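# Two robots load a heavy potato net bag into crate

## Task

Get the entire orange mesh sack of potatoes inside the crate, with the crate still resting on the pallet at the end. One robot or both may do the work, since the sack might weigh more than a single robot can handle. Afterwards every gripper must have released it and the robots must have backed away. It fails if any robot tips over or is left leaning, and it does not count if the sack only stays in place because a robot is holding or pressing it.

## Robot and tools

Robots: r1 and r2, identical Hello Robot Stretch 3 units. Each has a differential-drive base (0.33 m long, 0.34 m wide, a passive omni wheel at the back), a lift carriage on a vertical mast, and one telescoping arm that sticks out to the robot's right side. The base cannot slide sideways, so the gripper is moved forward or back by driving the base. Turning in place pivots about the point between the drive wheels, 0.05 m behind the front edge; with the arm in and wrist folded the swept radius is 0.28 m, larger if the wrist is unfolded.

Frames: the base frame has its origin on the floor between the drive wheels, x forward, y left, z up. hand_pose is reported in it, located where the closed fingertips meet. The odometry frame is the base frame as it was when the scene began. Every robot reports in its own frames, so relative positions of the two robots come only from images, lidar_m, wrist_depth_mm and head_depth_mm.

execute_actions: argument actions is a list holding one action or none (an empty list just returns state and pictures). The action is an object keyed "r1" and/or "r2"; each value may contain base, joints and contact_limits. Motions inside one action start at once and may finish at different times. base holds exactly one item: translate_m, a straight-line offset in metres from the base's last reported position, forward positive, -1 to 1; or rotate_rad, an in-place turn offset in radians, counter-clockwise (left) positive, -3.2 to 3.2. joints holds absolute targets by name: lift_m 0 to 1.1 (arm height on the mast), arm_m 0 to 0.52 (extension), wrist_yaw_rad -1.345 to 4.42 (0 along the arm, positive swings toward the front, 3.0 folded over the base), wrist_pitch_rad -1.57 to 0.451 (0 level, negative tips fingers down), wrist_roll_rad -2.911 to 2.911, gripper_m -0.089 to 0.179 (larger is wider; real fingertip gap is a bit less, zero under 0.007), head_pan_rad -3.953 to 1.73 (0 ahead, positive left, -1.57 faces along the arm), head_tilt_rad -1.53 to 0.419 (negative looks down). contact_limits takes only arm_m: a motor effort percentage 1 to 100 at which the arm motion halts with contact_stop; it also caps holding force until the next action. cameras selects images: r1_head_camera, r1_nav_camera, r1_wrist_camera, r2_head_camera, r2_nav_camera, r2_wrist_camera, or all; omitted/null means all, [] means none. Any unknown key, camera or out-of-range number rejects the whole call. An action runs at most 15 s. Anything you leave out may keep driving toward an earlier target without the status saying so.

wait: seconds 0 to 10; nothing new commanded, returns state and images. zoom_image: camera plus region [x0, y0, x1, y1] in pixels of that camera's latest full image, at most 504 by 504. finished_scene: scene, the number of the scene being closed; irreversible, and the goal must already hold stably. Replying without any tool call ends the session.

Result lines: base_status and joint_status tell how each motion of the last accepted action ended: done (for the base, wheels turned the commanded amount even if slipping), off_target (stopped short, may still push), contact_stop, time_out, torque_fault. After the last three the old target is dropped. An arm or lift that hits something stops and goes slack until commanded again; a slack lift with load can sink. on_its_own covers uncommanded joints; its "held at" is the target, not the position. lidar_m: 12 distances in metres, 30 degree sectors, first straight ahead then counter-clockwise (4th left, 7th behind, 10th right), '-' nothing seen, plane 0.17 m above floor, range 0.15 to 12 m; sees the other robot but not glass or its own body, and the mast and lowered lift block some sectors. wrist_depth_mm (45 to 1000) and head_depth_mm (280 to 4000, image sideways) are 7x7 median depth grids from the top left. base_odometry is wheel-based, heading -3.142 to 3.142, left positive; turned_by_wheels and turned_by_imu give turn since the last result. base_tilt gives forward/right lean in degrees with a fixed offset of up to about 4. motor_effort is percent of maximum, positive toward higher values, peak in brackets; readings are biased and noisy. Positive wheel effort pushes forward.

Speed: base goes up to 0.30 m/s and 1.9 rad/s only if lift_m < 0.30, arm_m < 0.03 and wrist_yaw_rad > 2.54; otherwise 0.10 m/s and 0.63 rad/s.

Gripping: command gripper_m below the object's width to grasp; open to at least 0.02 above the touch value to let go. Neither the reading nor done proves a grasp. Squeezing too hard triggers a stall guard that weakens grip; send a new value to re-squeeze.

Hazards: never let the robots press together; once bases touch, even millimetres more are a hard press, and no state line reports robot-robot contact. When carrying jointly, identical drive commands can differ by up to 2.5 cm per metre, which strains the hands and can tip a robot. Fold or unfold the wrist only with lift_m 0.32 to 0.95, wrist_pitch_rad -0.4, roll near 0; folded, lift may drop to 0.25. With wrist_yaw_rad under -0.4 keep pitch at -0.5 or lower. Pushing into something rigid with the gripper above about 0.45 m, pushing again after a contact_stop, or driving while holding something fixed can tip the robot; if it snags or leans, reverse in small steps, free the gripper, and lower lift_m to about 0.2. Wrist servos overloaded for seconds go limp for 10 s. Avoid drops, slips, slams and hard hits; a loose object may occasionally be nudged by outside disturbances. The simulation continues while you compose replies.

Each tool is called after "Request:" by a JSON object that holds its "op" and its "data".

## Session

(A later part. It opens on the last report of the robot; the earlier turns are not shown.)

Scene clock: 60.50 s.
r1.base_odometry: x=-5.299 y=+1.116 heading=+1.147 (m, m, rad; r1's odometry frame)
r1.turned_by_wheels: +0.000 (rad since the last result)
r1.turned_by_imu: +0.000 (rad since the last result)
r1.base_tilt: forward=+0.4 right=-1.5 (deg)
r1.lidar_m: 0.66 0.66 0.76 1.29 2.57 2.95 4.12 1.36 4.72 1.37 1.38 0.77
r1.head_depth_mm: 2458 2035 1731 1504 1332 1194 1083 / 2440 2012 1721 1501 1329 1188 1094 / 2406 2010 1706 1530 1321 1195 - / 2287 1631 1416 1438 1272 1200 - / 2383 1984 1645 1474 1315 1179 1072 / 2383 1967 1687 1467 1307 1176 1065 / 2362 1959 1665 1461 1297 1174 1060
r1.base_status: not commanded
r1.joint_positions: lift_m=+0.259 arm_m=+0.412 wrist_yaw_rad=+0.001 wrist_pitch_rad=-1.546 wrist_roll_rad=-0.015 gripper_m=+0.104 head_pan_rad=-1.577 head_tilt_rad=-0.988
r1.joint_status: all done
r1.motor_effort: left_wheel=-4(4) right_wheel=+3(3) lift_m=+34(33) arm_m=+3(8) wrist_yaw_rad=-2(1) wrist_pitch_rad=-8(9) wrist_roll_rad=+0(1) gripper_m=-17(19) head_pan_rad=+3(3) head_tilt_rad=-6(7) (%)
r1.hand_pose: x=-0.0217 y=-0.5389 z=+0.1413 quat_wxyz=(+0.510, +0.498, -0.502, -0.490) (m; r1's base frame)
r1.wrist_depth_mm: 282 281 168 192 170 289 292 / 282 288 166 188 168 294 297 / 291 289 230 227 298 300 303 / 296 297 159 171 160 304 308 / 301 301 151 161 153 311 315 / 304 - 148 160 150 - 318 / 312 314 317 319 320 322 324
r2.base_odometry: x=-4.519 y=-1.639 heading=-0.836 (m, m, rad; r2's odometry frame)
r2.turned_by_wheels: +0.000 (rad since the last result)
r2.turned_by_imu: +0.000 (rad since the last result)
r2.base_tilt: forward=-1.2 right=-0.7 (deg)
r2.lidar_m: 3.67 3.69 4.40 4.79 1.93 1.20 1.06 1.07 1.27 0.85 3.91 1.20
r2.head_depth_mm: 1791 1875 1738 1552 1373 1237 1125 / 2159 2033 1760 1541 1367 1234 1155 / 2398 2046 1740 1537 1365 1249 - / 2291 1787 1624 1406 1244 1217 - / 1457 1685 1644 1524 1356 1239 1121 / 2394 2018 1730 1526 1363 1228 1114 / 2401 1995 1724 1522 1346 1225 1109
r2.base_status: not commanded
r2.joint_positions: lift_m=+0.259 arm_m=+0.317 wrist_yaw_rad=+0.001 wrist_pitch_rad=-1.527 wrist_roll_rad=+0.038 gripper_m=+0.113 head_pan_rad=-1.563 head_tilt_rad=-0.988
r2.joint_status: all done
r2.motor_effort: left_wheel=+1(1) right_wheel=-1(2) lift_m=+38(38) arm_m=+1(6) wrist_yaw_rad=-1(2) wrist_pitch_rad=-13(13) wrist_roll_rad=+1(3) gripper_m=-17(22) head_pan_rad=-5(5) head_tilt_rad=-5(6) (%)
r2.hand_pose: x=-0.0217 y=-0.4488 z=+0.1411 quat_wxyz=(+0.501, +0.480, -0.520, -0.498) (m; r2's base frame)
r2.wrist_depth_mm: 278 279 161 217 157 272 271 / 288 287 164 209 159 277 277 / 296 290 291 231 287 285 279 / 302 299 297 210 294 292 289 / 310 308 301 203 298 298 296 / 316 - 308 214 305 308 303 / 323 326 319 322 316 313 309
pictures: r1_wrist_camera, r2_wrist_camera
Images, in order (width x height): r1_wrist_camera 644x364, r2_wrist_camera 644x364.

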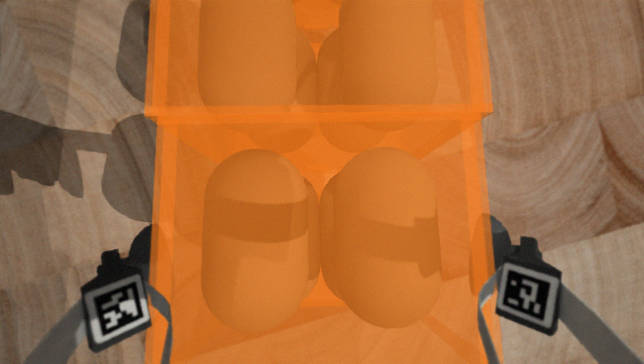

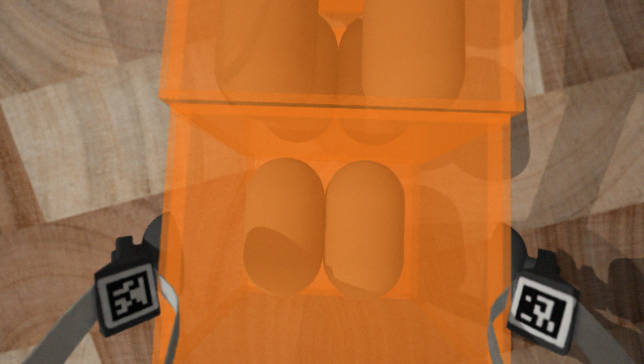

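Request:
{"op": "execute_actions", "data": {"actions": [{"r1":{"joints":{"gripper_m":0.100,"lift_m":0.33,"arm_m":0.430}},"r2":{"joints":{"gripper_m":0.108,"lift_m":0.33,"arm_m":0.335}}}], "cameras": ["r1_wrist_camera","r2_wrist_camera","r1_head_camera"]}}

Scene clock: 62.10 s.
r1.base_odometry: x=-5.299 y=+1.116 heading=+1.147 (m, m, rad; r1's odometry frame)
r1.turned_by_wheels: +0.000 (rad since the last result)
r1.turned_by_imu: +0.000 (rad since the last result)
r1.base_tilt: forward=+0.4 right=-1.4 (deg)
r1.lidar_m: 0.66 0.66 0.76 1.28 2.58 2.96 4.11 1.36 4.70 0.50 1.38 0.78
r1.head_depth_mm: 2486 2039 1736 1503 1331 1193 1083 / 2444 2037 1716 1506 1325 1191 1095 / 2425 2004 1702 1501 1326 1189 - / 2228 1236 1431 1353 1277 1203 - / 2187 1977 1640 1482 1314 1182 1070 / 2365 1973 1680 1478 1306 1179 1065 / 2365 1954 1683 1462 1300 1174 1063
r1.base_status: not commanded
r1.joint_positions: lift_m=+0.329 arm_m=+0.430 wrist_yaw_rad=+0.001 wrist_pitch_rad=-1.536 wrist_roll_rad=-0.015 gripper_m=+0.101 head_pan_rad=-1.577 head_tilt_rad=-0.988
r1.joint_status: all done
r1.motor_effort: left_wheel=-3(4) right_wheel=+2(3) lift_m=+37(39) arm_m=+3(5) wrist_yaw_rad=-1(0) wrist_pitch_rad=-11(12) wrist_roll_rad=+0(0) gripper_m=-18(39) head_pan_rad=+4(3) head_tilt_rad=-7(7) (%)
r1.hand_pose: x=-0.0216 y=-0.5596 z=+0.2109 quat_wxyz=(+0.513, +0.495, -0.504, -0.488) (m; r1's base frame)
r1.wrist_depth_mm: 348 349 227 267 356 357 361 / 352 357 199 218 209 366 364 / 355 358 198 224 210 371 374 / 360 364 246 247 374 377 382 / 367 372 168 176 171 379 384 / 375 - 157 167 159 - 388 / 384 387 389 388 394 394 398
r2.base_odometry: x=-4.519 y=-1.639 heading=-0.836 (m, m, rad; r2's odometry frame)
r2.turned_by_wheels: +0.000 (rad since the last result)
r2.turned_by_imu: +0.000 (rad since the last result)
r2.base_tilt: forward=-0.9 right=-0.7 (deg)
r2.lidar_m: 3.67 3.68 4.39 4.80 1.93 1.20 1.06 1.06 1.27 0.40 3.90 1.21
r2.head_depth_mm: 1794 1906 1750 1538 1359 1241 1126 / 2136 2026 1756 1533 1368 1229 1151 / 2403 2030 1749 1564 1365 1235 - / 2294 1761 1216 1334 1231 1231 - / 1389 1697 1633 1529 1340 1229 1113 / 2369 1995 1727 1520 1358 1227 1118 / 2408 2009 1727 1526 1359 1224 1115
r2.base_status: not commanded
r2.joint_positions: lift_m=+0.329 arm_m=+0.335 wrist_yaw_rad=+0.001 wrist_pitch_rad=-1.517 wrist_roll_rad=+0.038 gripper_m=+0.109 head_pan_rad=-1.563 head_tilt_rad=-0.988
r2.joint_status: all done
r2.motor_effort: left_wheel=+2(2) right_wheel=-1(1) lift_m=+41(43) arm_m=+1(2) wrist_yaw_rad=-1(1) wrist_pitch_rad=-18(21) wrist_roll_rad=+1(1) gripper_m=-18(44) head_pan_rad=-5(5) head_tilt_rad=-5(5) (%)
r2.hand_pose: x=-0.0216 y=-0.4694 z=+0.2108 quat_wxyz=(+0.504, +0.477, -0.522, -0.496) (m; r2's base frame)
r2.wrist_depth_mm: 353 347 346 255 201 337 332 / 360 353 353 202 189 344 343 / 360 360 360 237 189 351 352 / 373 370 366 360 366 360 362 / 383 382 374 216 368 361 369 / 393 - 382 206 382 - 377 / 391 401 400 390 390 384 382
pictures: r1_head_camera (sideways: a quarter turn clockwise sets it upright), r1_wrist_camera, r2_wrist_camera
Images, in order (width x height): r1_head_camera 896x504, r1_wrist_camera 644x364, r2_wrist_camera 644x364.

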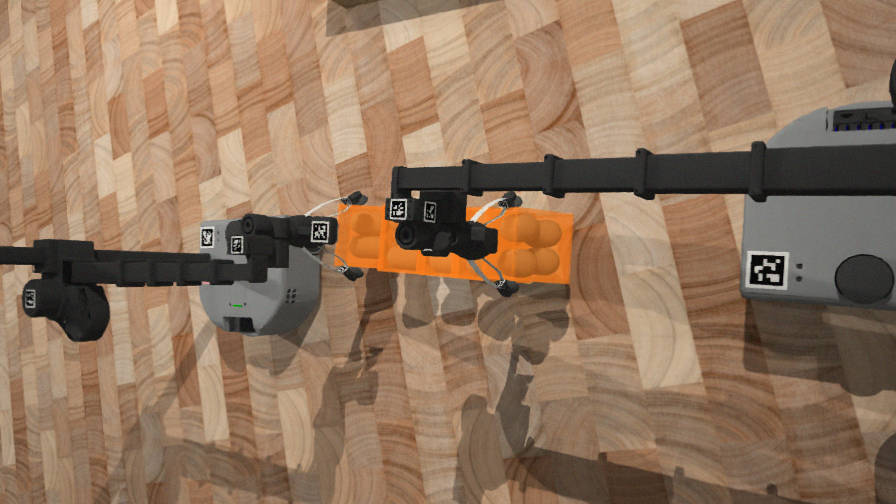

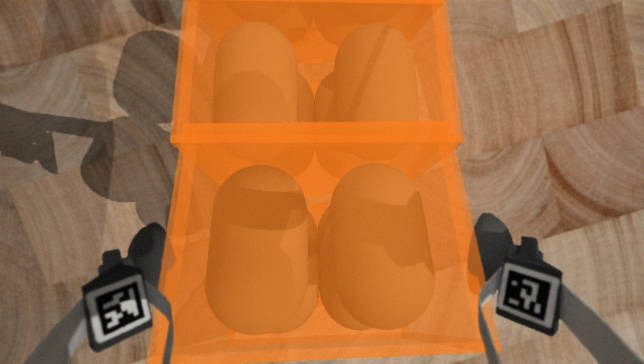

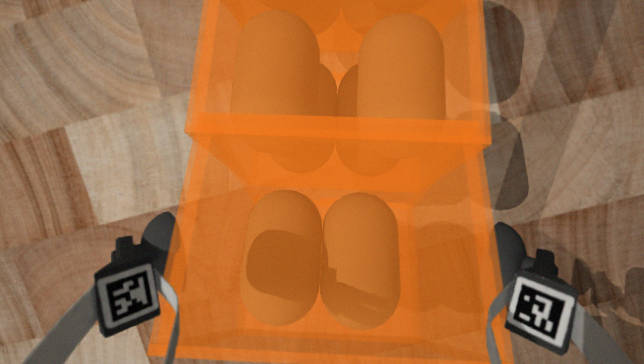

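Request:
{"op": "execute_actions", "data": {"actions": [{"r1":{"base":{"translate_m":-0.05},"joints":{"lift_m":0.37,"arm_m":0.433,"wrist_roll_rad":-0.135}},"r2":{"joints":{"lift_m":0.37,"arm_m":0.339,"wrist_roll_rad":-0.085}}}], "cameras": ["r1_wrist_camera","r2_wrist_camera"]}}

Scene clock: 64.57 s.
r1.base_odometry: x=-5.319 y=+1.071 heading=+1.147 (m, m, rad; r1's odometry frame)
r1.turned_by_wheels: +0.000 (rad since the last result)
r1.turned_by_imu: +0.000 (rad since the last result)
r1.base_tilt: forward=+0.4 right=-1.6 (deg)
r1.lidar_m: 0.71 0.71 0.81 1.38 2.56 2.94 4.06 1.32 4.65 1.37 1.48 0.83
r1.head_depth_mm: 2473 2040 1725 1510 1333 1198 1085 / 2439 2017 1730 1499 1327 1193 1095 / 2440 2019 1712 1468 1328 1197 - / 2285 1950 1602 1391 1291 1199 - / 1313 1694 1629 1474 1305 1181 1073 / 2368 1967 1688 1477 1307 1175 1062 / 2363 1958 1673 1467 1304 1172 1062
r1.base_status: done
r1.joint_positions: lift_m=+0.370 arm_m=+0.433 wrist_yaw_rad=+0.000 wrist_pitch_rad=-1.563 wrist_roll_rad=-0.129 gripper_m=+0.100 head_pan_rad=-1.577 head_tilt_rad=-0.988
r1.joint_status: all done
r1.motor_effort: left_wheel=-3(13) right_wheel=+3(8) lift_m=+27(46) arm_m=+4(3) wrist_yaw_rad=+0(0) wrist_pitch_rad=-3(11) wrist_roll_rad=-3(6) gripper_m=+0(18) head_pan_rad=+3(3) head_tilt_rad=-6(7) (%)
r1.hand_pose: x=-0.0216 y=-0.5555 z=+0.2520 quat_wxyz=(+0.533, +0.529, -0.468, -0.465) (m; r1's base frame)
r1.wrist_depth_mm: 383 385 385 343 393 396 400 / 390 391 339 297 397 401 406 / 394 399 400 364 412 415 419 / 404 406 306 309 418 416 421 / 415 417 423 418 425 426 436 / 422 426 428 432 433 438 440 / 427 435 436 441 440 446 454
r2.base_odometry: x=-4.519 y=-1.639 heading=-0.836 (m, m, rad; r2's odometry frame)
r2.turned_by_wheels: +0.000 (rad since the last result)
r2.turned_by_imu: +0.001 (rad since the last result)
r2.base_tilt: forward=-1.3 right=-0.6 (deg)
r2.lidar_m: 3.66 3.68 4.40 4.80 1.93 1.19 1.06 1.06 1.27 1.37 3.90 1.20
r2.head_depth_mm: 1799 1893 1749 1543 1373 1239 1126 / 2153 2029 1753 1539 1374 1242 1151 / 2399 2029 1744 1557 1361 1230 - / 2403 2023 1677 1594 1286 1214 - / 1362 1650 1133 1514 1344 1233 1116 / 2252 2007 1702 1516 1364 1222 1118 / 2384 2009 1738 1520 1354 1224 1117
r2.base_status: not commanded
r2.joint_positions: lift_m=+0.370 arm_m=+0.339 wrist_yaw_rad=+0.000 wrist_pitch_rad=-1.542 wrist_roll_rad=-0.083 gripper_m=+0.108 head_pan_rad=-1.563 head_tilt_rad=-0.989
r2.joint_status: all done
r2.motor_effort: left_wheel=+2(5) right_wheel=-2(7) lift_m=+31(46) arm_m=-1(2) wrist_yaw_rad=+0(3) wrist_pitch_rad=-4(30) wrist_roll_rad=-1(6) gripper_m=+0(19) head_pan_rad=-5(5) head_tilt_rad=-6(6) (%)
r2.hand_pose: x=-0.0216 y=-0.4672 z=+0.2516 quat_wxyz=(+0.528, +0.513, -0.485, -0.472) (m; r2's base frame)
r2.wrist_depth_mm: 382 382 385 288 281 375 369 / 397 395 388 340 384 385 380 / 403 406 399 293 390 391 392 / 411 408 408 407 406 402 399 / 425 421 422 353 417 415 412 / 439 444 434 428 428 420 419 / 455 447 444 440 446 444 437
pictures: r1_wrist_camera, r2_wrist_camera
Images, in order (width x height): r1_wrist_camera 644x364, r2_wrist_camera 644x364.

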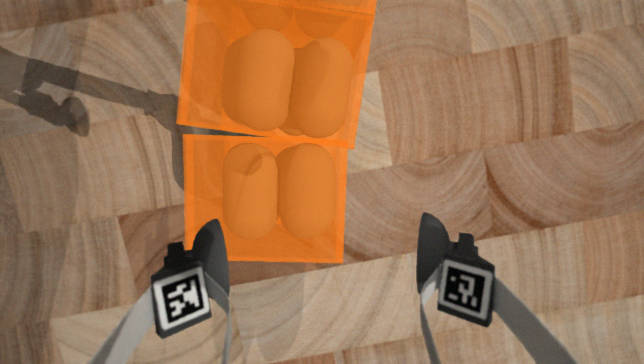

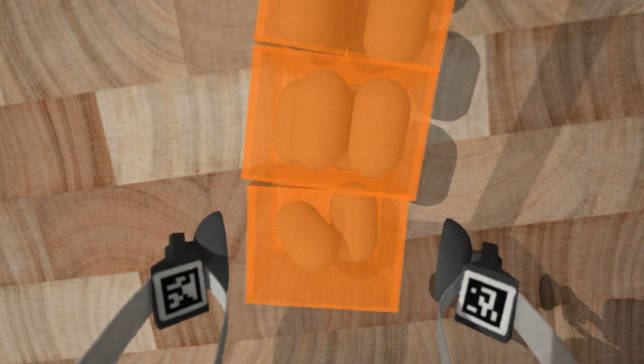

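Request:
{"op": "execute_actions", "data": {"actions": [{"r1":{"base":{"translate_m":0.047},"joints":{"lift_m":0.275,"arm_m":0.422,"wrist_roll_rad":-0.075,"gripper_m":0.179}},"r2":{"base":{"translate_m":0.003},"joints":{"lift_m":0.275,"arm_m":0.278,"wrist_roll_rad":-0.04,"gripper_m":0.179}}}], "cameras": ["r1_wrist_camera","r2_wrist_camera","r1_head_camera"]}}

Scene clock: 67.33 s.
r1.base_odometry: x=-5.300 y=+1.114 heading=+1.147 (m, m, rad; r1's odometry frame)
r1.turned_by_wheels: +0.000 (rad since the last result)
r1.turned_by_imu: +0.000 (rad since the last result)
r1.base_tilt: forward=+0.4 right=-1.6 (deg)
r1.lidar_m: 0.66 0.66 0.76 1.29 2.57 2.96 4.09 1.36 4.71 0.98 1.38 0.78
r1.head_depth_mm: 2473 2033 1743 1514 1329 1195 1080 / 2442 2013 1721 1500 1330 1190 1099 / 2413 2003 1707 1520 1332 1197 - / 2302 1617 1501 1444 1280 1201 - / 2388 1982 1650 1474 1314 1175 1068 / 2363 1972 1691 1470 1308 1172 1064 / 2358 1957 1671 1456 1305 1168 1059
r1.base_status: done
r1.joint_positions: lift_m=+0.275 arm_m=+0.422 wrist_yaw_rad=+0.000 wrist_pitch_rad=-1.564 wrist_roll_rad=-0.081 gripper_m=+0.179 head_pan_rad=-1.577 head_tilt_rad=-0.988
r1.joint_status: all done
r1.motor_effort: left_wheel=-3(4) right_wheel=+3(7) lift_m=+18(25) arm_m=-4(3) wrist_yaw_rad=+0(1) wrist_pitch_rad=-2(2) wrist_roll_rad=+4(4) gripper_m=+1(93) head_pan_rad=+4(4) head_tilt_rad=-6(7) (%)
r1.hand_pose: x=-0.0216 y=-0.5449 z=+0.1576 quat_wxyz=(+0.522, +0.518, -0.481, -0.478) (m; r1's base frame)
r1.wrist_depth_mm: 294 295 297 198 201 305 307 / 300 301 301 206 206 309 314 / 303 304 309 255 313 315 318 / 311 312 317 206 316 321 324 / 317 318 322 210 325 329 331 / 320 328 334 333 332 337 340 / - 333 337 342 342 339 344
r2.base_odometry: x=-4.517 y=-1.641 heading=-0.836 (m, m, rad; r2's odometry frame)
r2.turned_by_wheels: +0.000 (rad since the last result)
r2.turned_by_imu: +0.001 (rad since the last result)
r2.base_tilt: forward=-1.1 right=-0.8 (deg)
r2.lidar_m: 3.67 3.69 4.40 4.79 1.94 1.20 1.06 1.07 1.27 0.84 3.90 1.20
r2.head_depth_mm: 1802 1923 1747 1532 1372 1239 1127 / 2134 2030 1757 1537 1365 1235 1156 / 2363 2031 1745 1534 1378 1235 - / 2298 1753 1606 1428 - 1216 - / 1426 1679 1639 1507 1363 1230 1122 / 2410 2014 1741 1530 1360 1223 1115 / 2395 2007 1716 1514 1360 1226 1117
r2.base_status: done
r2.joint_positions: lift_m=+0.275 arm_m=+0.278 wrist_yaw_rad=+0.000 wrist_pitch_rad=-1.543 wrist_roll_rad=-0.046 gripper_m=+0.179 head_pan_rad=-1.563 head_tilt_rad=-0.989
r2.joint_status: all done
r2.motor_effort: left_wheel=+2(9) right_wheel=-2(3) lift_m=+21(29) arm_m=-4(5) wrist_yaw_rad=+0(0) wrist_pitch_rad=-5(4) wrist_roll_rad=+2(3) gripper_m=+0(83) head_pan_rad=-5(4) head_tilt_rad=-5(5) (%)
r2.hand_pose: x=-0.0216 y=-0.4064 z=+0.1571 quat_wxyz=(+0.518, +0.504, -0.495, -0.482) (m; r2's base frame)
r2.wrist_depth_mm: 295 292 292 189 188 288 286 / 303 301 298 204 198 293 291 / 309 309 304 303 301 301 299 / 318 319 313 253 306 308 308 / 326 324 323 241 321 316 318 / 333 335 333 330 330 325 321 / 348 344 347 340 338 334 -
pictures: r1_head_camera (sideways: a quarter turn clockwise sets it upright), r1_wrist_camera, r2_wrist_camera
Images, in order (width x height): r1_head_camera 896x504, r1_wrist_camera 644x364, r2_wrist_camera 644x364.

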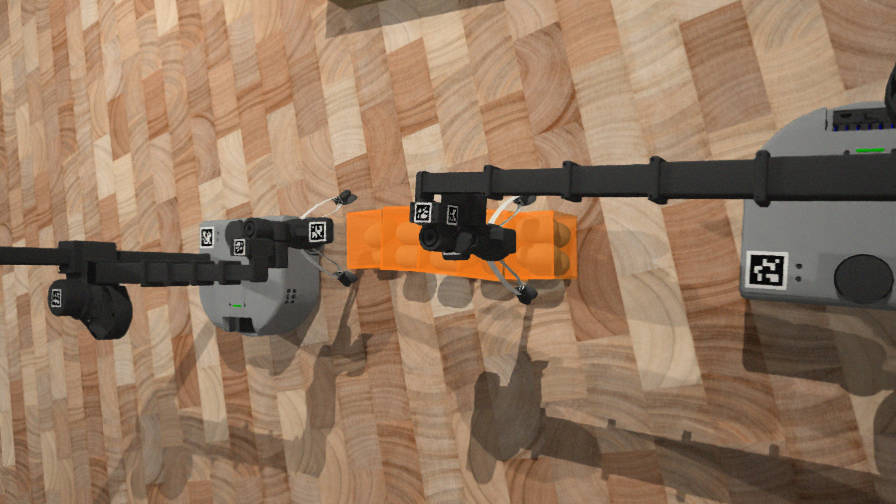

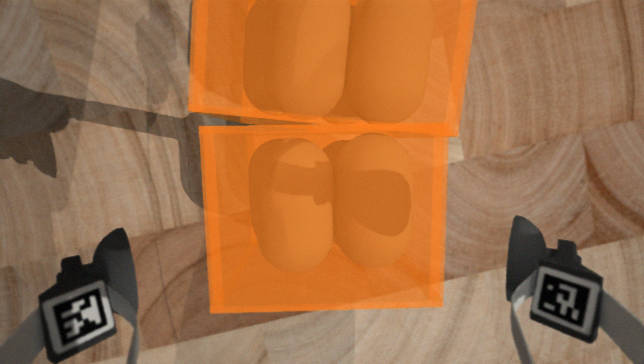

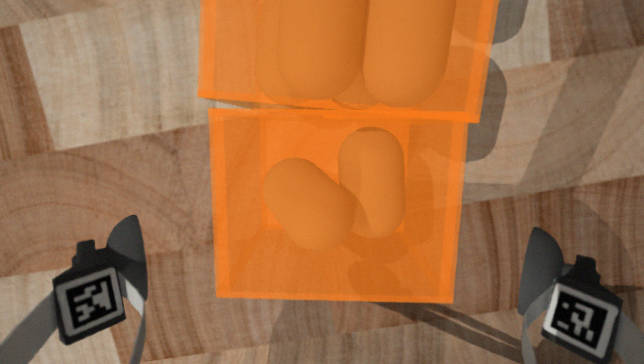

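Request:
{"op": "execute_actions", "data": {"actions": [{"r1":{"base":{"translate_m":-0.003},"joints":{"lift_m":0.204,"arm_m":0.431}},"r2":{"base":{"translate_m":-0.002},"joints":{"lift_m":0.207,"arm_m":0.293}}}], "cameras": ["r1_wrist_camera","r2_wrist_camera"]}}

Request:
{"op": "execute_actions", "data": {"actions": [{"r1":{"joints":{"gripper_m":0.10}},"r2":{"joints":{"gripper_m":0.108}}}], "cameras": ["r1_wrist_camera","r2_wrist_camera"]}}

Scene clock: 69.13 s.
r1.base_odometry: x=-5.301 y=+1.111 heading=+1.147 (m, m, rad; r1's odometry frame)
r1.turned_by_wheels: +0.000 (rad since the last result)
r1.turned_by_imu: +0.000 (rad since the last result)
r1.base_tilt: forward=+0.3 right=-1.6 (deg)
r1.lidar_m: 0.67 0.67 0.76 1.29 2.57 2.94 4.11 1.35 4.67 1.38 1.39 0.78
r1.head_depth_mm: 2473 2039 1739 1504 1337 1201 1081 / 2447 2030 1715 1501 1330 1191 1095 / 2422 2015 1713 1516 1323 1194 - / 2220 1641 1470 1441 1283 1200 - / 2389 1895 1637 1480 1311 1184 1074 / 2387 1967 1680 1476 1304 1173 1067 / 2367 1956 1684 1459 1296 1171 1062
r1.base_status: done
r1.joint_positions: lift_m=+0.204 arm_m=+0.431 wrist_yaw_rad=+0.000 wrist_pitch_rad=-1.564 wrist_roll_rad=-0.080 gripper_m=+0.179 head_pan_rad=-1.577 head_tilt_rad=-0.988
r1.joint_status: all done
r1.motor_effort: left_wheel=-3(9) right_wheel=+2(4) lift_m=+18(16) arm_m=+4(8) wrist_yaw_rad=+0(0) wrist_pitch_rad=-1(2) wrist_roll_rad=+3(3) gripper_m=+1(1) head_pan_rad=+3(4) head_tilt_rad=-7(7) (%)
r1.hand_pose: x=-0.0216 y=-0.5532 z=+0.0866 quat_wxyz=(+0.521, +0.518, -0.481, -0.478) (m; r1's base frame)
r1.wrist_depth_mm: 228 228 175 130 131 235 237 / 231 233 182 136 133 239 242 / 236 238 240 240 152 245 247 / 241 242 197 145 138 250 251 / 246 246 141 141 136 255 257 / 250 253 145 143 138 261 262 / - 257 259 262 265 266 268
r2.base_odometry: x=-4.518 y=-1.640 heading=-0.836 (m, m, rad; r2's odometry frame)
r2.turned_by_wheels: +0.000 (rad since the last result)
r2.turned_by_imu: +0.001 (rad since the last result)
r2.base_tilt: forward=-1.2 right=-0.7 (deg)
r2.lidar_m: 3.67 3.68 4.41 4.79 1.93 1.20 1.06 1.07 1.27 1.37 3.91 1.20
r2.head_depth_mm: 1792 1925 1743 1540 1375 1240 1128 / 2157 2031 1748 1542 1373 1240 1151 / 2398 2029 1746 1536 1396 1238 - / 2345 1776 1647 1402 1314 1209 - / 1496 1659 1618 1504 1356 1228 1122 / 2387 2024 1737 1526 1365 1227 1117 / 2375 2012 1731 1522 1354 1223 1116
r2.base_status: done
r2.joint_positions: lift_m=+0.207 arm_m=+0.293 wrist_yaw_rad=+0.000 wrist_pitch_rad=-1.543 wrist_roll_rad=-0.046 gripper_m=+0.179 head_pan_rad=-1.563 head_tilt_rad=-0.989
r2.joint_status: all done
r2.motor_effort: left_wheel=+3(3) right_wheel=-2(7) lift_m=+22(22) arm_m=+2(3) wrist_yaw_rad=+0(0) wrist_pitch_rad=-4(4) wrist_roll_rad=+3(2) gripper_m=+0(1) head_pan_rad=-5(5) head_tilt_rad=-5(7) (%)
r2.hand_pose: x=-0.0216 y=-0.4206 z=+0.0891 quat_wxyz=(+0.518, +0.504, -0.495, -0.482) (m; r2's base frame)
r2.wrist_depth_mm: 232 227 185 125 125 221 219 / 235 234 184 132 130 225 226 / 242 240 238 240 235 235 232 / 249 247 245 242 192 241 238 / 253 253 248 181 190 249 244 / 264 261 260 164 256 254 249 / 273 269 267 263 263 260 -
pictures: r1_wrist_camera, r2_wrist_camera
Images, in order (width x height): r1_wrist_camera 644x364, r2_wrist_camera 644x364.

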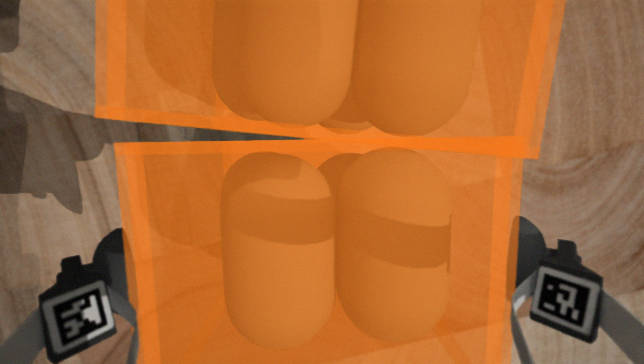

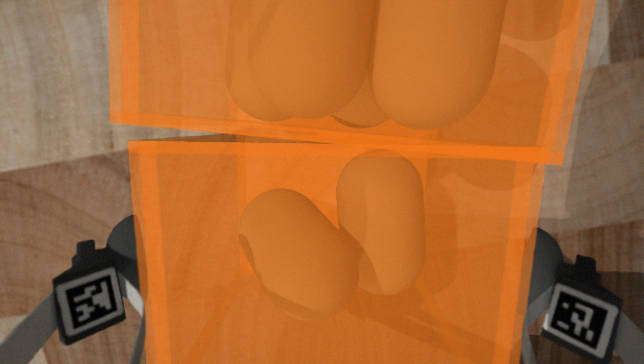

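Scene clock: 70.40 s.
r1.base_odometry: x=-5.301 y=+1.111 heading=+1.147 (m, m, rad; r1's odometry frame)
r1.turned_by_wheels: +0.000 (rad since the last result)
r1.turned_by_imu: +0.000 (rad since the last result)
r1.base_tilt: forward=+0.5 right=-1.6 (deg)
r1.lidar_m: 0.67 0.67 0.76 1.30 2.57 2.95 4.11 1.36 4.71 1.38 1.39 0.78
r1.head_depth_mm: 2472 2042 1725 1515 1330 1197 1086 / 2462 2039 1719 1503 1330 1195 1096 / 2444 1997 1717 1525 1316 1194 - / 2233 1630 1491 1445 1280 1201 - / 2385 1883 1628 1482 1314 1184 1073 / 2384 1981 1689 1479 1308 1174 1066 / 2356 1972 1674 1469 1299 1173 1062
r1.base_status: not commanded
r1.joint_positions: lift_m=+0.204 arm_m=+0.431 wrist_yaw_rad=+0.000 wrist_pitch_rad=-1.572 wrist_roll_rad=-0.080 gripper_m=+0.101 head_pan_rad=-1.577 head_tilt_rad=-0.988
r1.joint_status: all done
r1.motor_effort: left_wheel=-3(3) right_wheel=+3(3) lift_m=+14(18) arm_m=+4(4) wrist_yaw_rad=+0(0) wrist_pitch_rad=+1(2) wrist_roll_rad=+3(3) gripper_m=-20(100) head_pan_rad=+4(3) head_tilt_rad=-7(6) (%)
r1.hand_pose: x=-0.0216 y=-0.5514 z=+0.0870 quat_wxyz=(+0.520, +0.520, -0.479, -0.480) (m; r1's base frame)
r1.wrist_depth_mm: 229 230 179 131 132 236 239 / 233 236 185 138 136 241 245 / 237 241 239 243 154 246 249 / 245 245 198 146 140 252 255 / 248 251 145 143 139 257 259 / 254 257 150 146 141 262 266 / - 262 263 264 268 268 270
r2.base_odometry: x=-4.518 y=-1.640 heading=-0.836 (m, m, rad; r2's odometry frame)
r2.turned_by_wheels: +0.000 (rad since the last result)
r2.turned_by_imu: +0.000 (rad since the last result)
r2.base_tilt: forward=-1.1 right=-0.8 (deg)
r2.lidar_m: 3.67 3.68 4.38 4.81 1.93 1.20 1.06 1.07 1.27 1.37 3.90 1.20
r2.head_depth_mm: 1790 1891 1761 1541 1378 1240 1126 / 2152 2026 1748 1530 1365 1240 1152 / 2406 2028 1749 1537 1398 1235 - / 2326 1770 1649 1422 1305 1215 - / 1499 1657 1613 1504 1361 1232 1118 / 2386 2022 1733 1523 1364 1224 1114 / 2403 2009 1725 1516 1360 1229 1117
r2.base_status: not commanded
r2.joint_positions: lift_m=+0.208 arm_m=+0.293 wrist_yaw_rad=+0.000 wrist_pitch_rad=-1.550 wrist_roll_rad=-0.046 gripper_m=+0.109 head_pan_rad=-1.563 head_tilt_rad=-0.989
r2.joint_status: all done
r2.motor_effort: left_wheel=+2(3) right_wheel=-2(2) lift_m=+14(21) arm_m=+2(2) wrist_yaw_rad=+0(0) wrist_pitch_rad=+0(4) wrist_roll_rad=+2(2) gripper_m=-21(96) head_pan_rad=-5(4) head_tilt_rad=-5(6) (%)
r2.hand_pose: x=-0.0216 y=-0.4188 z=+0.0896 quat_wxyz=(+0.516, +0.506, -0.493, -0.484) (m; r2's base frame)
r2.wrist_depth_mm: 233 229 225 126 126 221 222 / 239 235 187 133 132 228 227 / 245 243 242 240 238 237 232 / 253 250 245 242 193 242 241 / 259 254 252 181 192 249 248 / 263 - 263 165 256 255 252 / 274 271 271 266 265 263 261
pictures: r1_wrist_camera, r2_wrist_camera
Images, in order (width x height): r1_wrist_camera 644x364, r2_wrist_camera 644x364.

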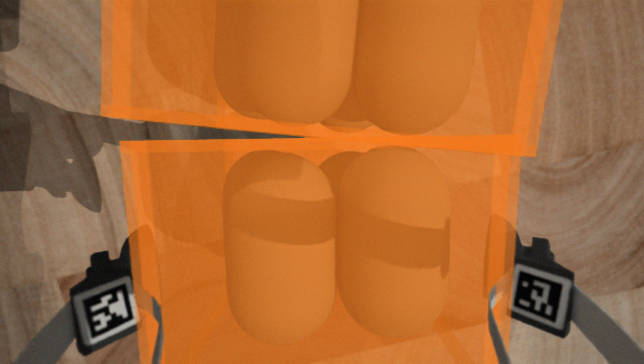

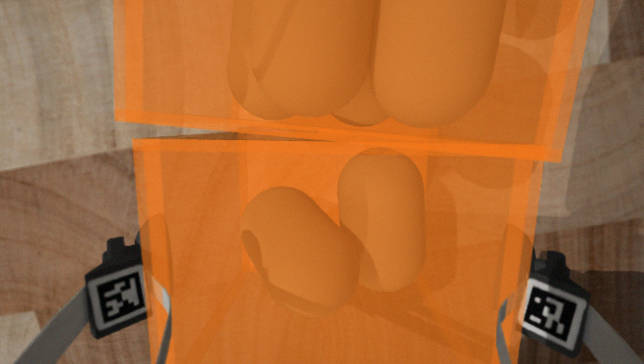

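Request:
{"op": "execute_actions", "data": {"actions": [{"r1":{"base":{"translate_m":-0.053},"joints":{"lift_m":0.222,"arm_m":0.441,"wrist_roll_rad":-0.28}},"r2":{"base":{"translate_m":-0.053},"joints":{"lift_m":0.225,"arm_m":0.303,"wrist_roll_rad":-0.23}}}], "cameras": ["r1_wrist_camera","r2_wrist_camera","r2_head_camera"]}}

Scene clock: 72.33 s.
r1.base_odometry: x=-5.323 y=+1.063 heading=+1.147 (m, m, rad; r1's odometry frame)
r1.turned_by_wheels: +0.000 (rad since the last result)
r1.turned_by_imu: +0.000 (rad since the last result)
r1.base_tilt: forward=+0.3 right=-1.4 (deg)
r1.lidar_m: 0.72 0.72 0.82 1.40 2.56 2.94 4.04 1.31 4.65 1.37 1.50 0.84
r1.head_depth_mm: 2481 2041 1726 1504 1326 1195 1086 / 2468 2018 1714 1506 1326 1195 1098 / 2436 2010 1708 1530 1322 1192 - / 2412 1984 1634 1437 1284 1197 - / 1468 1657 1588 1449 1316 1180 1069 / 2379 1975 1683 1474 1304 1176 1070 / 2361 1956 1682 1461 1305 1167 1065
r1.base_status: done
r1.joint_positions: lift_m=+0.221 arm_m=+0.441 wrist_yaw_rad=-0.002 wrist_pitch_rad=-1.556 wrist_roll_rad=-0.277 gripper_m=+0.101 head_pan_rad=-1.577 head_tilt_rad=-0.988
r1.joint_status: all done
r1.motor_effort: left_wheel=-1(10) right_wheel=+0(5) lift_m=+33(37) arm_m=+4(7) wrist_yaw_rad=+2(11) wrist_pitch_rad=-4(5) wrist_roll_rad=-2(16) gripper_m=-19(22) head_pan_rad=+4(3) head_tilt_rad=-7(7) (%)
r1.hand_pose: x=-0.0216 y=-0.5655 z=+0.1035 quat_wxyz=(+0.568, +0.560, -0.430, -0.424) (m; r1's base frame)
r1.wrist_depth_mm: 242 244 159 149 146 253 254 / 245 247 194 151 150 259 260 / 251 253 254 198 260 263 265 / 255 259 258 160 160 267 270 / 260 263 159 152 149 271 276 / 266 - 158 152 149 - 281 / 270 276 276 278 281 285 287
r2.base_odometry: x=-4.554 y=-1.600 heading=-0.836 (m, m, rad; r2's odometry frame)
r2.turned_by_wheels: +0.000 (rad since the last result)
r2.turned_by_imu: +0.001 (rad since the last result)
r2.base_tilt: forward=-1.1 right=-0.7 (deg)
r2.lidar_m: 3.72 3.74 4.44 4.81 1.83 1.14 1.01 1.02 1.21 1.40 3.91 1.25
r2.head_depth_mm: 1703 1835 1764 1536 1368 1235 1129 / 2074 2020 1764 1535 1371 1235 1152 / 2376 2029 1736 1523 1368 1230 - / 2397 2018 1715 1530 - 1213 - / 2283 1686 1611 1401 1325 1225 1117 / 2320 1973 1668 1526 1355 1225 1120 / 2386 2012 1732 1515 1361 1223 1120
r2.base_status: done
r2.joint_positions: lift_m=+0.224 arm_m=+0.303 wrist_yaw_rad=-0.002 wrist_pitch_rad=-1.542 wrist_roll_rad=-0.228 gripper_m=+0.112 head_pan_rad=-1.563 head_tilt_rad=-0.989
r2.joint_status: all done
r2.motor_effort: left_wheel=+4(6) right_wheel=-5(9) lift_m=+36(37) arm_m=+2(5) wrist_yaw_rad=+1(5) wrist_pitch_rad=-4(5) wrist_roll_rad=-1(10) gripper_m=-17(20) head_pan_rad=-5(5) head_tilt_rad=-5(5) (%)
r2.hand_pose: x=-0.0216 y=-0.4311 z=+0.1064 quat_wxyz=(+0.561, +0.545, -0.446, -0.434) (m; r2's base frame)
r2.wrist_depth_mm: 247 243 202 140 138 239 238 / 253 249 203 146 143 245 241 / 258 258 259 198 211 250 250 / 267 266 262 258 256 257 258 / 273 270 269 198 205 264 264 / 283 - 275 173 268 - 271 / 289 290 284 282 284 283 276
pictures: r1_wrist_camera, r2_head_camera (sideways: a quarter turn clockwise sets it upright), r2_wrist_camera
Images, in order (width x height): r1_wrist_camera 644x364, r2_head_camera 896x504, r2_wrist_camera 644x364.

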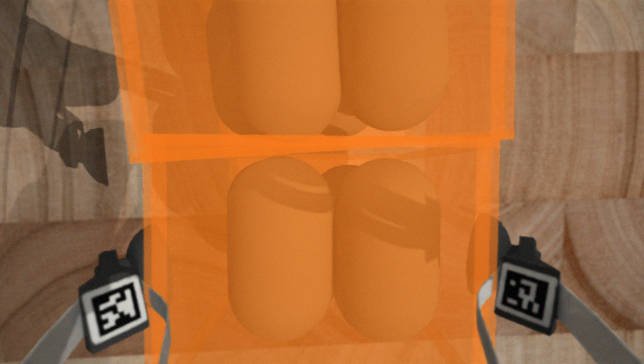

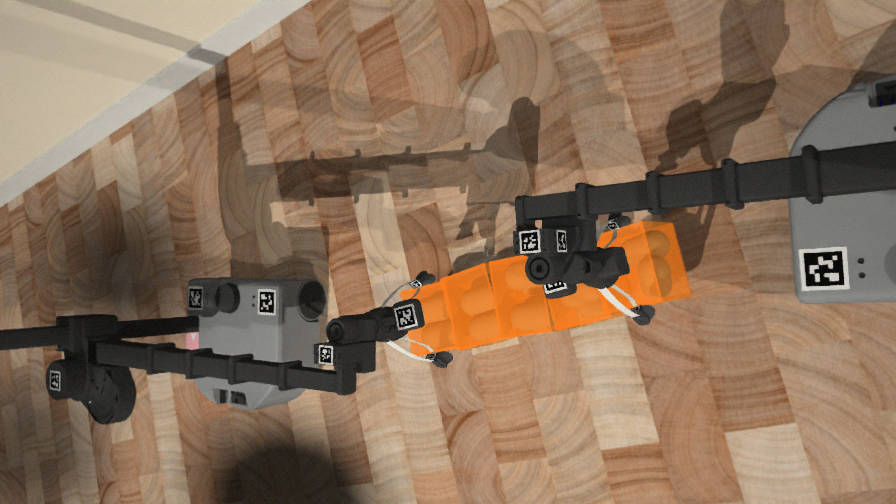

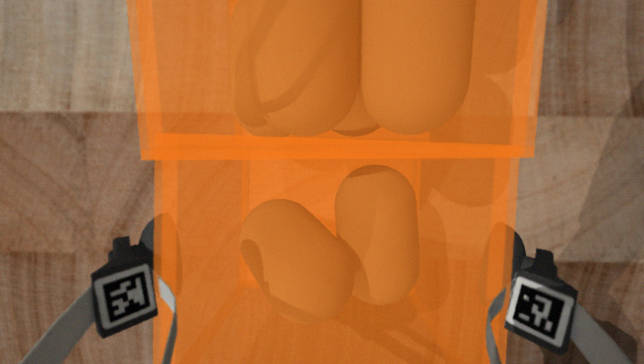

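Request:
{"op": "execute_actions", "data": {"actions": [{"r1":{"base":{"translate_m":-0.05},"joints":{"arm_m":0.457,"wrist_roll_rad":-0.55}},"r2":{"base":{"translate_m":-0.05},"joints":{"arm_m":0.326,"wrist_roll_rad":-0.495}}}], "cameras": ["r1_wrist_camera","r2_wrist_camera"]}}

Request:
{"op": "execute_actions", "data": {"actions": [{"r1":{"base":{"translate_m":-0.043},"joints":{"arm_m":0.483,"wrist_roll_rad":-0.81}},"r2":{"base":{"translate_m":-0.043},"joints":{"arm_m":0.364,"wrist_roll_rad":-0.755}}}], "cameras": ["r1_wrist_camera","r2_wrist_camera","r2_head_camera"]}}

Scene clock: 75.40 s.
r1.base_odometry: x=-5.344 y=+1.017 heading=+1.147 (m, m, rad; r1's odometry frame)
r1.turned_by_wheels: +0.000 (rad since the last result)
r1.turned_by_imu: +0.000 (rad since the last result)
r1.base_tilt: forward=+0.3 right=-1.6 (deg)
r1.lidar_m: 0.77 0.77 0.88 1.49 2.54 2.91 4.02 1.28 4.59 1.40 1.60 0.90
r1.head_depth_mm: 2469 2035 1698 1478 1328 1197 1084 / 2453 2014 1726 1496 1331 1188 1093 / 2412 2010 1715 1520 1323 1191 - / 2406 1998 1698 1544 1277 1191 - / 2329 1723 1575 1425 1314 1174 1072 / 2358 1690 1622 1477 1304 1179 1063 / 2373 1963 1671 1463 1298 1176 1065
r1.base_status: done
r1.joint_positions: lift_m=+0.221 arm_m=+0.457 wrist_yaw_rad=-0.001 wrist_pitch_rad=-1.561 wrist_roll_rad=-0.550 gripper_m=+0.101 head_pan_rad=-1.577 head_tilt_rad=-0.988
r1.joint_status: all done
r1.motor_effort: left_wheel=+0(11) right_wheel=-1(4) lift_m=+31(33) arm_m=+4(11) wrist_yaw_rad=+2(5) wrist_pitch_rad=-3(6) wrist_roll_rad=+0(13) gripper_m=-19(19) head_pan_rad=+3(4) head_tilt_rad=-7(6) (%)
r1.hand_pose: x=-0.0215 y=-0.5801 z=+0.1038 quat_wxyz=(+0.620, +0.614, -0.347, -0.345) (m; r1's base frame)
r1.wrist_depth_mm: 241 242 189 150 146 253 255 / 247 248 193 151 150 257 258 / 251 252 253 197 261 263 266 / 256 258 256 159 158 267 269 / 259 264 157 152 149 273 275 / 267 - 158 151 149 - 280 / - 274 276 280 283 287 291
r2.base_odometry: x=-4.587 y=-1.563 heading=-0.836 (m, m, rad; r2's odometry frame)
r2.turned_by_wheels: +0.000 (rad since the last result)
r2.turned_by_imu: +0.001 (rad since the last result)
r2.base_tilt: forward=-1.2 right=-0.9 (deg)
r2.lidar_m: 3.77 3.79 4.50 4.78 1.72 1.08 0.96 0.96 1.15 0.85 3.93 1.29
r2.head_depth_mm: 1614 1734 1717 1542 1367 1243 1130 / 1953 1984 1755 1540 1373 1235 1153 / 2299 2011 1744 1533 1371 1236 - / 2404 2031 1745 1532 1282 1226 - / 2384 1974 1678 1474 1299 1229 1118 / 1471 1650 1595 1451 1357 1223 1117 / 2353 2010 1693 1525 1361 1224 1113
r2.base_status: done
r2.joint_positions: lift_m=+0.225 arm_m=+0.326 wrist_yaw_rad=-0.001 wrist_pitch_rad=-1.541 wrist_roll_rad=-0.496 gripper_m=+0.112 head_pan_rad=-1.563 head_tilt_rad=-0.989
r2.joint_status: all done
r2.motor_effort: left_wheel=+4(5) right_wheel=-5(9) lift_m=+33(37) arm_m=+2(5) wrist_yaw_rad=+1(3) wrist_pitch_rad=-6(6) wrist_roll_rad=+1(10) gripper_m=-18(20) head_pan_rad=-5(4) head_tilt_rad=-4(6) (%)
r2.hand_pose: x=-0.0216 y=-0.4543 z=+0.1065 quat_wxyz=(+0.616, +0.598, -0.367, -0.357) (m; r2's base frame)
r2.wrist_depth_mm: 244 245 240 140 139 237 239 / 252 249 246 145 144 242 242 / 259 256 255 198 167 250 250 / 265 263 261 257 258 259 256 / 274 271 265 195 207 263 264 / 281 - 275 172 271 275 268 / 287 290 283 287 281 281 279
pictures: r1_wrist_camera, r2_wrist_camera
Images, in order (width x height): r1_wrist_camera 644x364, r2_wrist_camera 644x364.

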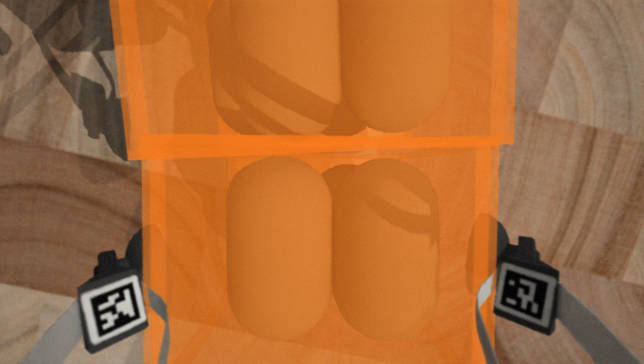

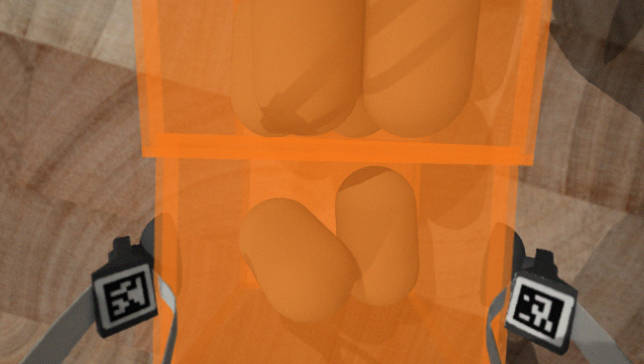

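Scene clock: 77.03 s.
r1.base_odometry: x=-5.361 y=+0.978 heading=+1.147 (m, m, rad; r1's odometry frame)
r1.turned_by_wheels: +0.000 (rad since the last result)
r1.turned_by_imu: +0.000 (rad since the last result)
r1.base_tilt: forward=+0.4 right=-1.5 (deg)
r1.lidar_m: 0.81 0.81 0.92 1.57 2.53 2.90 3.96 1.24 4.52 0.98 1.69 0.95
r1.head_depth_mm: 2444 2041 1660 1446 1313 1200 1085 / 2462 2019 1723 1501 1327 1195 1096 / 2443 2028 1714 1498 1327 1191 - / 2396 1998 1710 1516 1293 1198 - / 2377 1979 1656 1408 1311 1175 1067 / 1451 1579 1566 1457 1304 1177 1071 / 2344 1940 1666 1462 1302 1172 1060
r1.base_status: done
r1.joint_positions: lift_m=+0.221 arm_m=+0.483 wrist_yaw_rad=-0.001 wrist_pitch_rad=-1.567 wrist_roll_rad=-0.809 gripper_m=+0.101 head_pan_rad=-1.577 head_tilt_rad=-0.988
r1.joint_status: all done
r1.motor_effort: left_wheel=-1(11) right_wheel=+0(5) lift_m=+31(31) arm_m=+4(3) wrist_yaw_rad=+1(4) wrist_pitch_rad=+0(3) wrist_roll_rad=-1(8) gripper_m=-19(19) head_pan_rad=+3(4) head_tilt_rad=-6(7) (%)
r1.hand_pose: x=-0.0215 y=-0.6046 z=+0.1039 quat_wxyz=(+0.657, +0.655, -0.263, -0.263) (m; r1's base frame)
r1.wrist_depth_mm: 241 241 188 147 145 252 254 / 245 247 193 150 149 258 258 / 250 253 253 197 259 261 265 / 256 260 257 159 159 265 271 / 259 262 157 152 149 272 277 / 267 - 158 152 150 - 282 / - 278 276 279 283 287 288
r2.base_odometry: x=-4.616 y=-1.531 heading=-0.835 (m, m, rad; r2's odometry frame)
r2.turned_by_wheels: +0.000 (rad since the last result)
r2.turned_by_imu: +0.001 (rad since the last result)
r2.base_tilt: forward=-1.1 right=-0.8 (deg)
r2.lidar_m: 1.50 3.83 4.57 4.77 1.69 1.04 0.92 0.92 1.10 1.38 3.94 1.33
r2.head_depth_mm: 1551 1669 1705 1543 1373 1233 1125 / 1880 1957 1747 1541 1370 1237 1152 / 2247 2025 1750 1532 1380 1236 - / 2414 2018 1740 1551 1298 1233 - / 2414 2020 1733 1533 1296 1236 1124 / 2325 1712 1645 1383 1339 1232 1117 / 1477 1681 1179 1495 1361 1224 1119
r2.base_status: done
r2.joint_positions: lift_m=+0.225 arm_m=+0.364 wrist_yaw_rad=-0.001 wrist_pitch_rad=-1.550 wrist_roll_rad=-0.756 gripper_m=+0.112 head_pan_rad=-1.563 head_tilt_rad=-0.989
r2.joint_status: all done
r2.motor_effort: left_wheel=+4(6) right_wheel=-5(9) lift_m=+34(34) arm_m=+3(4) wrist_yaw_rad=+0(3) wrist_pitch_rad=+0(5) wrist_roll_rad=+0(10) gripper_m=-18(19) head_pan_rad=-5(5) head_tilt_rad=-5(5) (%)
r2.hand_pose: x=-0.0215 y=-0.4898 z=+0.1067 quat_wxyz=(+0.656, +0.643, -0.283, -0.278) (m; r2's base frame)
r2.wrist_depth_mm: 244 243 240 140 139 236 235 / 253 253 247 145 142 242 242 / 259 257 255 197 165 252 247 / 266 266 264 257 259 256 256 / 276 273 267 198 206 266 262 / 280 - 277 173 268 270 269 / 291 287 284 285 283 279 277
pictures: r1_wrist_camera, r2_head_camera (sideways: a quarter turn clockwise sets it upright), r2_wrist_camera
Images, in order (width x height): r1_wrist_camera 644x364, r2_head_camera 896x504, r2_wrist_camera 644x364.

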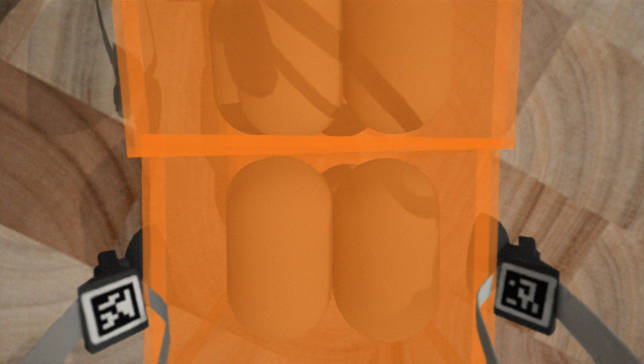

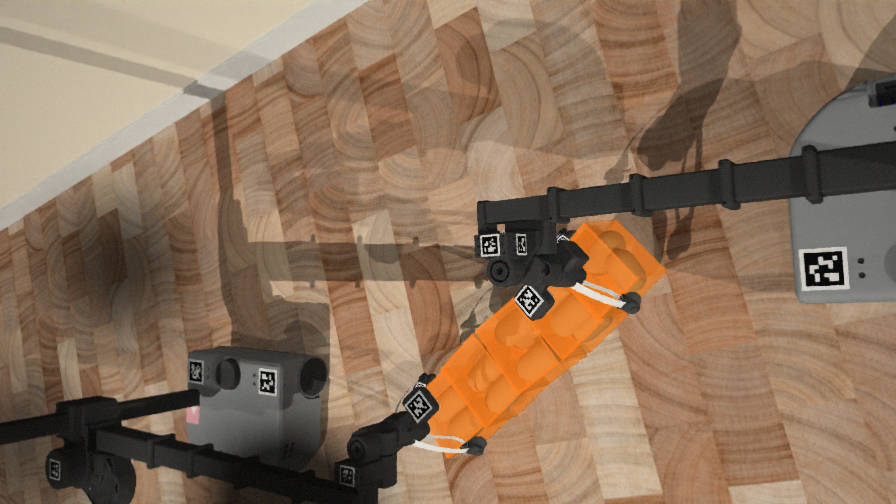

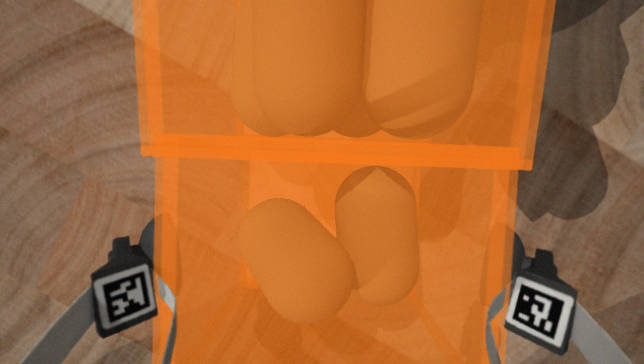

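Request:
{"op": "execute_actions", "data": {"actions": [{"r1":{"base":{"translate_m":0.006},"joints":{"arm_m":0.489,"lift_m":0.267,"gripper_m":0.099}},"r2":{"base":{"translate_m":0.011},"joints":{"arm_m":0.376,"lift_m":0.27,"gripper_m":0.109}}}], "cameras": ["r1_wrist_camera","r2_wrist_camera"]}}

Scene clock: 78.50 s.
r1.base_odometry: x=-5.359 y=+0.983 heading=+1.147 (m, m, rad; r1's odometry frame)
r1.turned_by_wheels: +0.000 (rad since the last result)
r1.turned_by_imu: +0.000 (rad since the last result)
r1.base_tilt: forward=+0.4 right=-1.5 (deg)
r1.lidar_m: 0.80 0.80 0.92 1.56 2.53 2.90 3.98 1.25 4.53 0.62 0.88 0.94
r1.head_depth_mm: 2491 2024 1666 1452 1330 1198 1087 / 2446 2023 1721 1500 1331 1195 1095 / 2415 2003 1698 1471 1328 1198 - / 2414 1989 1698 1334 1288 1198 - / 2427 1975 1624 1402 1317 1176 1068 / 1405 1609 1293 1439 1306 1168 1065 / 2339 1958 1671 1467 1302 1171 1065
r1.base_status: done
r1.joint_positions: lift_m=+0.266 arm_m=+0.489 wrist_yaw_rad=-0.001 wrist_pitch_rad=-1.555 wrist_roll_rad=-0.809 gripper_m=+0.100 head_pan_rad=-1.577 head_tilt_rad=-0.988
r1.joint_status: all done
r1.motor_effort: left_wheel=-1(6) right_wheel=-1(8) lift_m=+36(39) arm_m=+4(6) wrist_yaw_rad=+2(1) wrist_pitch_rad=-5(5) wrist_roll_rad=+0(0) gripper_m=-19(30) head_pan_rad=+3(4) head_tilt_rad=-7(7) (%)
r1.hand_pose: x=-0.0215 y=-0.6137 z=+0.1484 quat_wxyz=(+0.661, +0.651, -0.265, -0.262) (m; r1's base frame)
r1.wrist_depth_mm: 280 282 284 179 180 298 300 / 287 289 230 173 172 301 307 / 290 295 226 184 303 309 312 / 298 298 299 168 306 314 316 / 300 305 167 156 154 319 325 / 309 - 161 153 151 - 330 / 314 322 323 327 330 339 337
r2.base_odometry: x=-4.609 y=-1.539 heading=-0.835 (m, m, rad; r2's odometry frame)
r2.turned_by_wheels: +0.000 (rad since the last result)
r2.turned_by_imu: +0.000 (rad since the last result)
r2.base_tilt: forward=-1.1 right=-0.6 (deg)
r2.lidar_m: 1.49 3.83 4.56 4.77 1.69 1.05 0.93 0.93 1.12 0.85 0.78 1.32
r2.head_depth_mm: 1574 1687 1725 1534 1368 1238 1124 / 1898 1968 1760 1526 1366 1238 1155 / 2289 2021 1746 1541 1370 1250 - / 2405 2023 1749 1573 1308 1230 - / 2396 2027 1696 1528 1293 1226 1120 / 2214 1716 1646 1349 1337 1227 1117 / 1430 1685 1104 1495 1354 1223 1120
r2.base_status: done
r2.joint_positions: lift_m=+0.269 arm_m=+0.376 wrist_yaw_rad=-0.001 wrist_pitch_rad=-1.535 wrist_roll_rad=-0.755 gripper_m=+0.110 head_pan_rad=-1.563 head_tilt_rad=-0.989
r2.joint_status: all done
r2.motor_effort: left_wheel=+3(9) right_wheel=-3(3) lift_m=+40(41) arm_m=+2(3) wrist_yaw_rad=+0(0) wrist_pitch_rad=-8(9) wrist_roll_rad=+0(0) gripper_m=-18(35) head_pan_rad=-5(5) head_tilt_rad=-6(5) (%)
r2.hand_pose: x=-0.0215 y=-0.5058 z=+0.1511 quat_wxyz=(+0.660, +0.638, -0.285, -0.276) (m; r2's base frame)
r2.wrist_depth_mm: 287 283 281 173 173 277 278 / 292 292 288 172 171 286 283 / 300 299 298 179 176 292 294 / 309 307 303 227 303 300 300 / 318 319 316 177 213 311 313 / 324 - 324 321 207 - 319 / 335 338 335 334 330 328 328
pictures: r1_wrist_camera, r2_wrist_camera
Images, in order (width x height): r1_wrist_camera 644x364, r2_wrist_camera 644x364.

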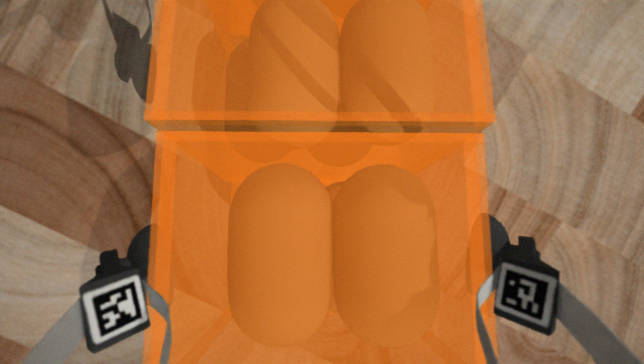

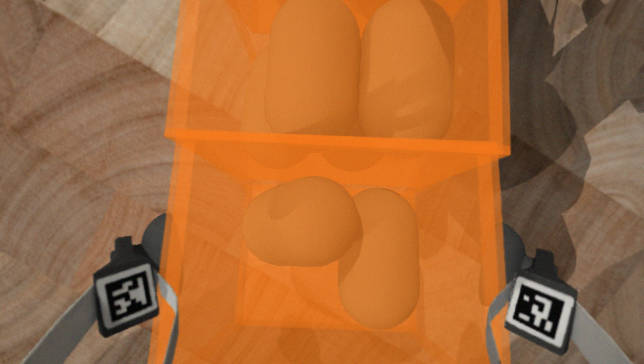

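Request:
{"op": "execute_actions", "data": {"actions": [{"r1":{"base":{"translate_m":0.005},"joints":{"arm_m":0.494,"lift_m":0.307,"gripper_m":0.098}},"r2":{"base":{"translate_m":0.012},"joints":{"arm_m":0.389,"lift_m":0.31,"gripper_m":0.107}}}], "cameras": ["r1_wrist_camera","r2_wrist_camera"]}}

Scene clock: 81.43 s.
r1.base_odometry: x=-5.357 y=+0.988 heading=+1.146 (m, m, rad; r1's odometry frame)
r1.turned_by_wheels: +0.000 (rad since the last result)
r1.turned_by_imu: +0.000 (rad since the last result)
r1.base_tilt: forward=+0.4 right=-1.5 (deg)
r1.lidar_m: 0.80 0.80 0.91 1.55 2.54 2.91 3.98 1.25 4.54 0.91 1.66 0.94
r1.head_depth_mm: 2458 2031 1692 1453 1335 1195 1089 / 2440 2023 1716 1502 1332 1193 1097 / 2440 2019 1719 1463 1322 1197 - / 2411 1980 1706 1408 1292 1202 - / 2390 1983 1620 1395 1308 1180 1066 / 1371 1606 1574 1444 1304 1171 1066 / 2342 1960 1669 1466 1297 1168 1062
r1.base_status: done
r1.joint_positions: lift_m=+0.307 arm_m=+0.494 wrist_yaw_rad=+0.000 wrist_pitch_rad=-1.562 wrist_roll_rad=-0.812 gripper_m=+0.098 head_pan_rad=-1.577 head_tilt_rad=-0.988
r1.joint_status: all done
r1.motor_effort: left_wheel=-3(5) right_wheel=+2(4) lift_m=+27(39) arm_m=+3(3) wrist_yaw_rad=+1(2) wrist_pitch_rad=-3(8) wrist_roll_rad=+1(2) gripper_m=+0(28) head_pan_rad=+3(4) head_tilt_rad=-7(7) (%)
r1.hand_pose: x=-0.0215 y=-0.6170 z=+0.1890 quat_wxyz=(+0.659, +0.654, -0.263, -0.261) (m; r1's base frame)
r1.wrist_depth_mm: 320 323 323 273 334 335 338 / 325 332 332 233 339 342 345 / 330 339 336 238 347 351 357 / 342 341 345 262 354 362 361 / 343 348 245 242 363 365 368 / 357 355 253 251 368 378 375 / 361 368 369 371 380 384 386
r2.base_odometry: x=-4.601 y=-1.548 heading=-0.835 (m, m, rad; r2's odometry frame)
r2.turned_by_wheels: +0.000 (rad since the last result)
r2.turned_by_imu: +0.001 (rad since the last result)
r2.base_tilt: forward=-1.0 right=-0.7 (deg)
r2.lidar_m: 3.79 3.80 4.52 4.78 1.70 1.06 0.94 0.95 1.13 0.49 3.93 1.31
r2.head_depth_mm: 1598 1715 1719 1542 1368 1233 1125 / 1904 1957 1750 1534 1366 1239 1150 / 2290 2032 1755 1548 1374 1252 - / 2396 2017 1741 1583 1306 1229 - / 2404 2023 1691 1532 1304 1221 1120 / 2214 1712 1630 1379 1361 1230 1116 / 1396 1638 1062 1513 1349 1230 1117
r2.base_status: done
r2.joint_positions: lift_m=+0.309 arm_m=+0.389 wrist_yaw_rad=+0.000 wrist_pitch_rad=-1.524 wrist_roll_rad=-0.755 gripper_m=+0.108 head_pan_rad=-1.563 head_tilt_rad=-0.989
r2.joint_status: all done
r2.motor_effort: left_wheel=+3(9) right_wheel=-4(8) lift_m=+40(43) arm_m=+1(2) wrist_yaw_rad=+0(3) wrist_pitch_rad=-15(18) wrist_roll_rad=+0(6) gripper_m=-18(36) head_pan_rad=-5(5) head_tilt_rad=-5(5) (%)
r2.hand_pose: x=-0.0215 y=-0.5218 z=+0.1910 quat_wxyz=(+0.664, +0.634, -0.286, -0.274) (m; r2's base frame)
r2.wrist_depth_mm: 325 323 320 231 222 317 318 / 333 333 328 193 192 326 327 / 337 338 336 189 186 337 331 / 350 348 345 233 343 341 343 / 356 354 351 182 219 350 353 / 364 - 359 363 209 361 361 / 377 377 371 371 372 374 369
pictures: r1_wrist_camera, r2_wrist_camera
Images, in order (width x height): r1_wrist_camera 644x364, r2_wrist_camera 644x364.

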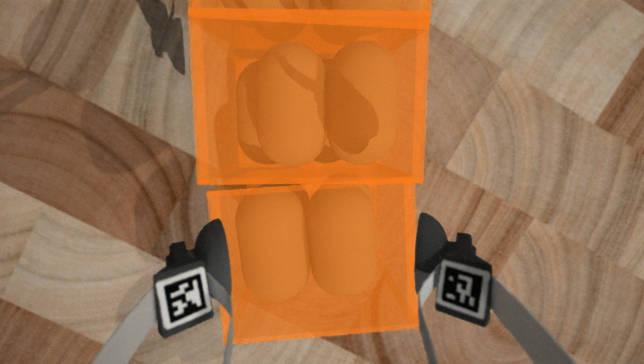

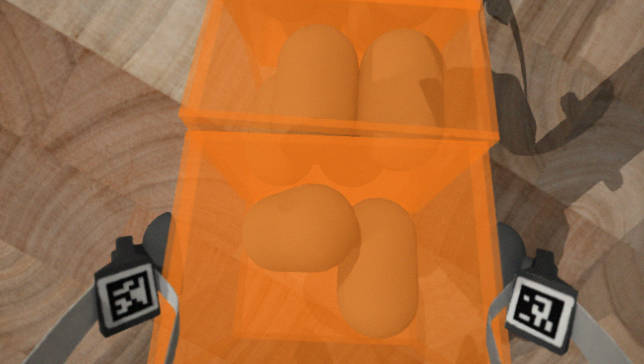

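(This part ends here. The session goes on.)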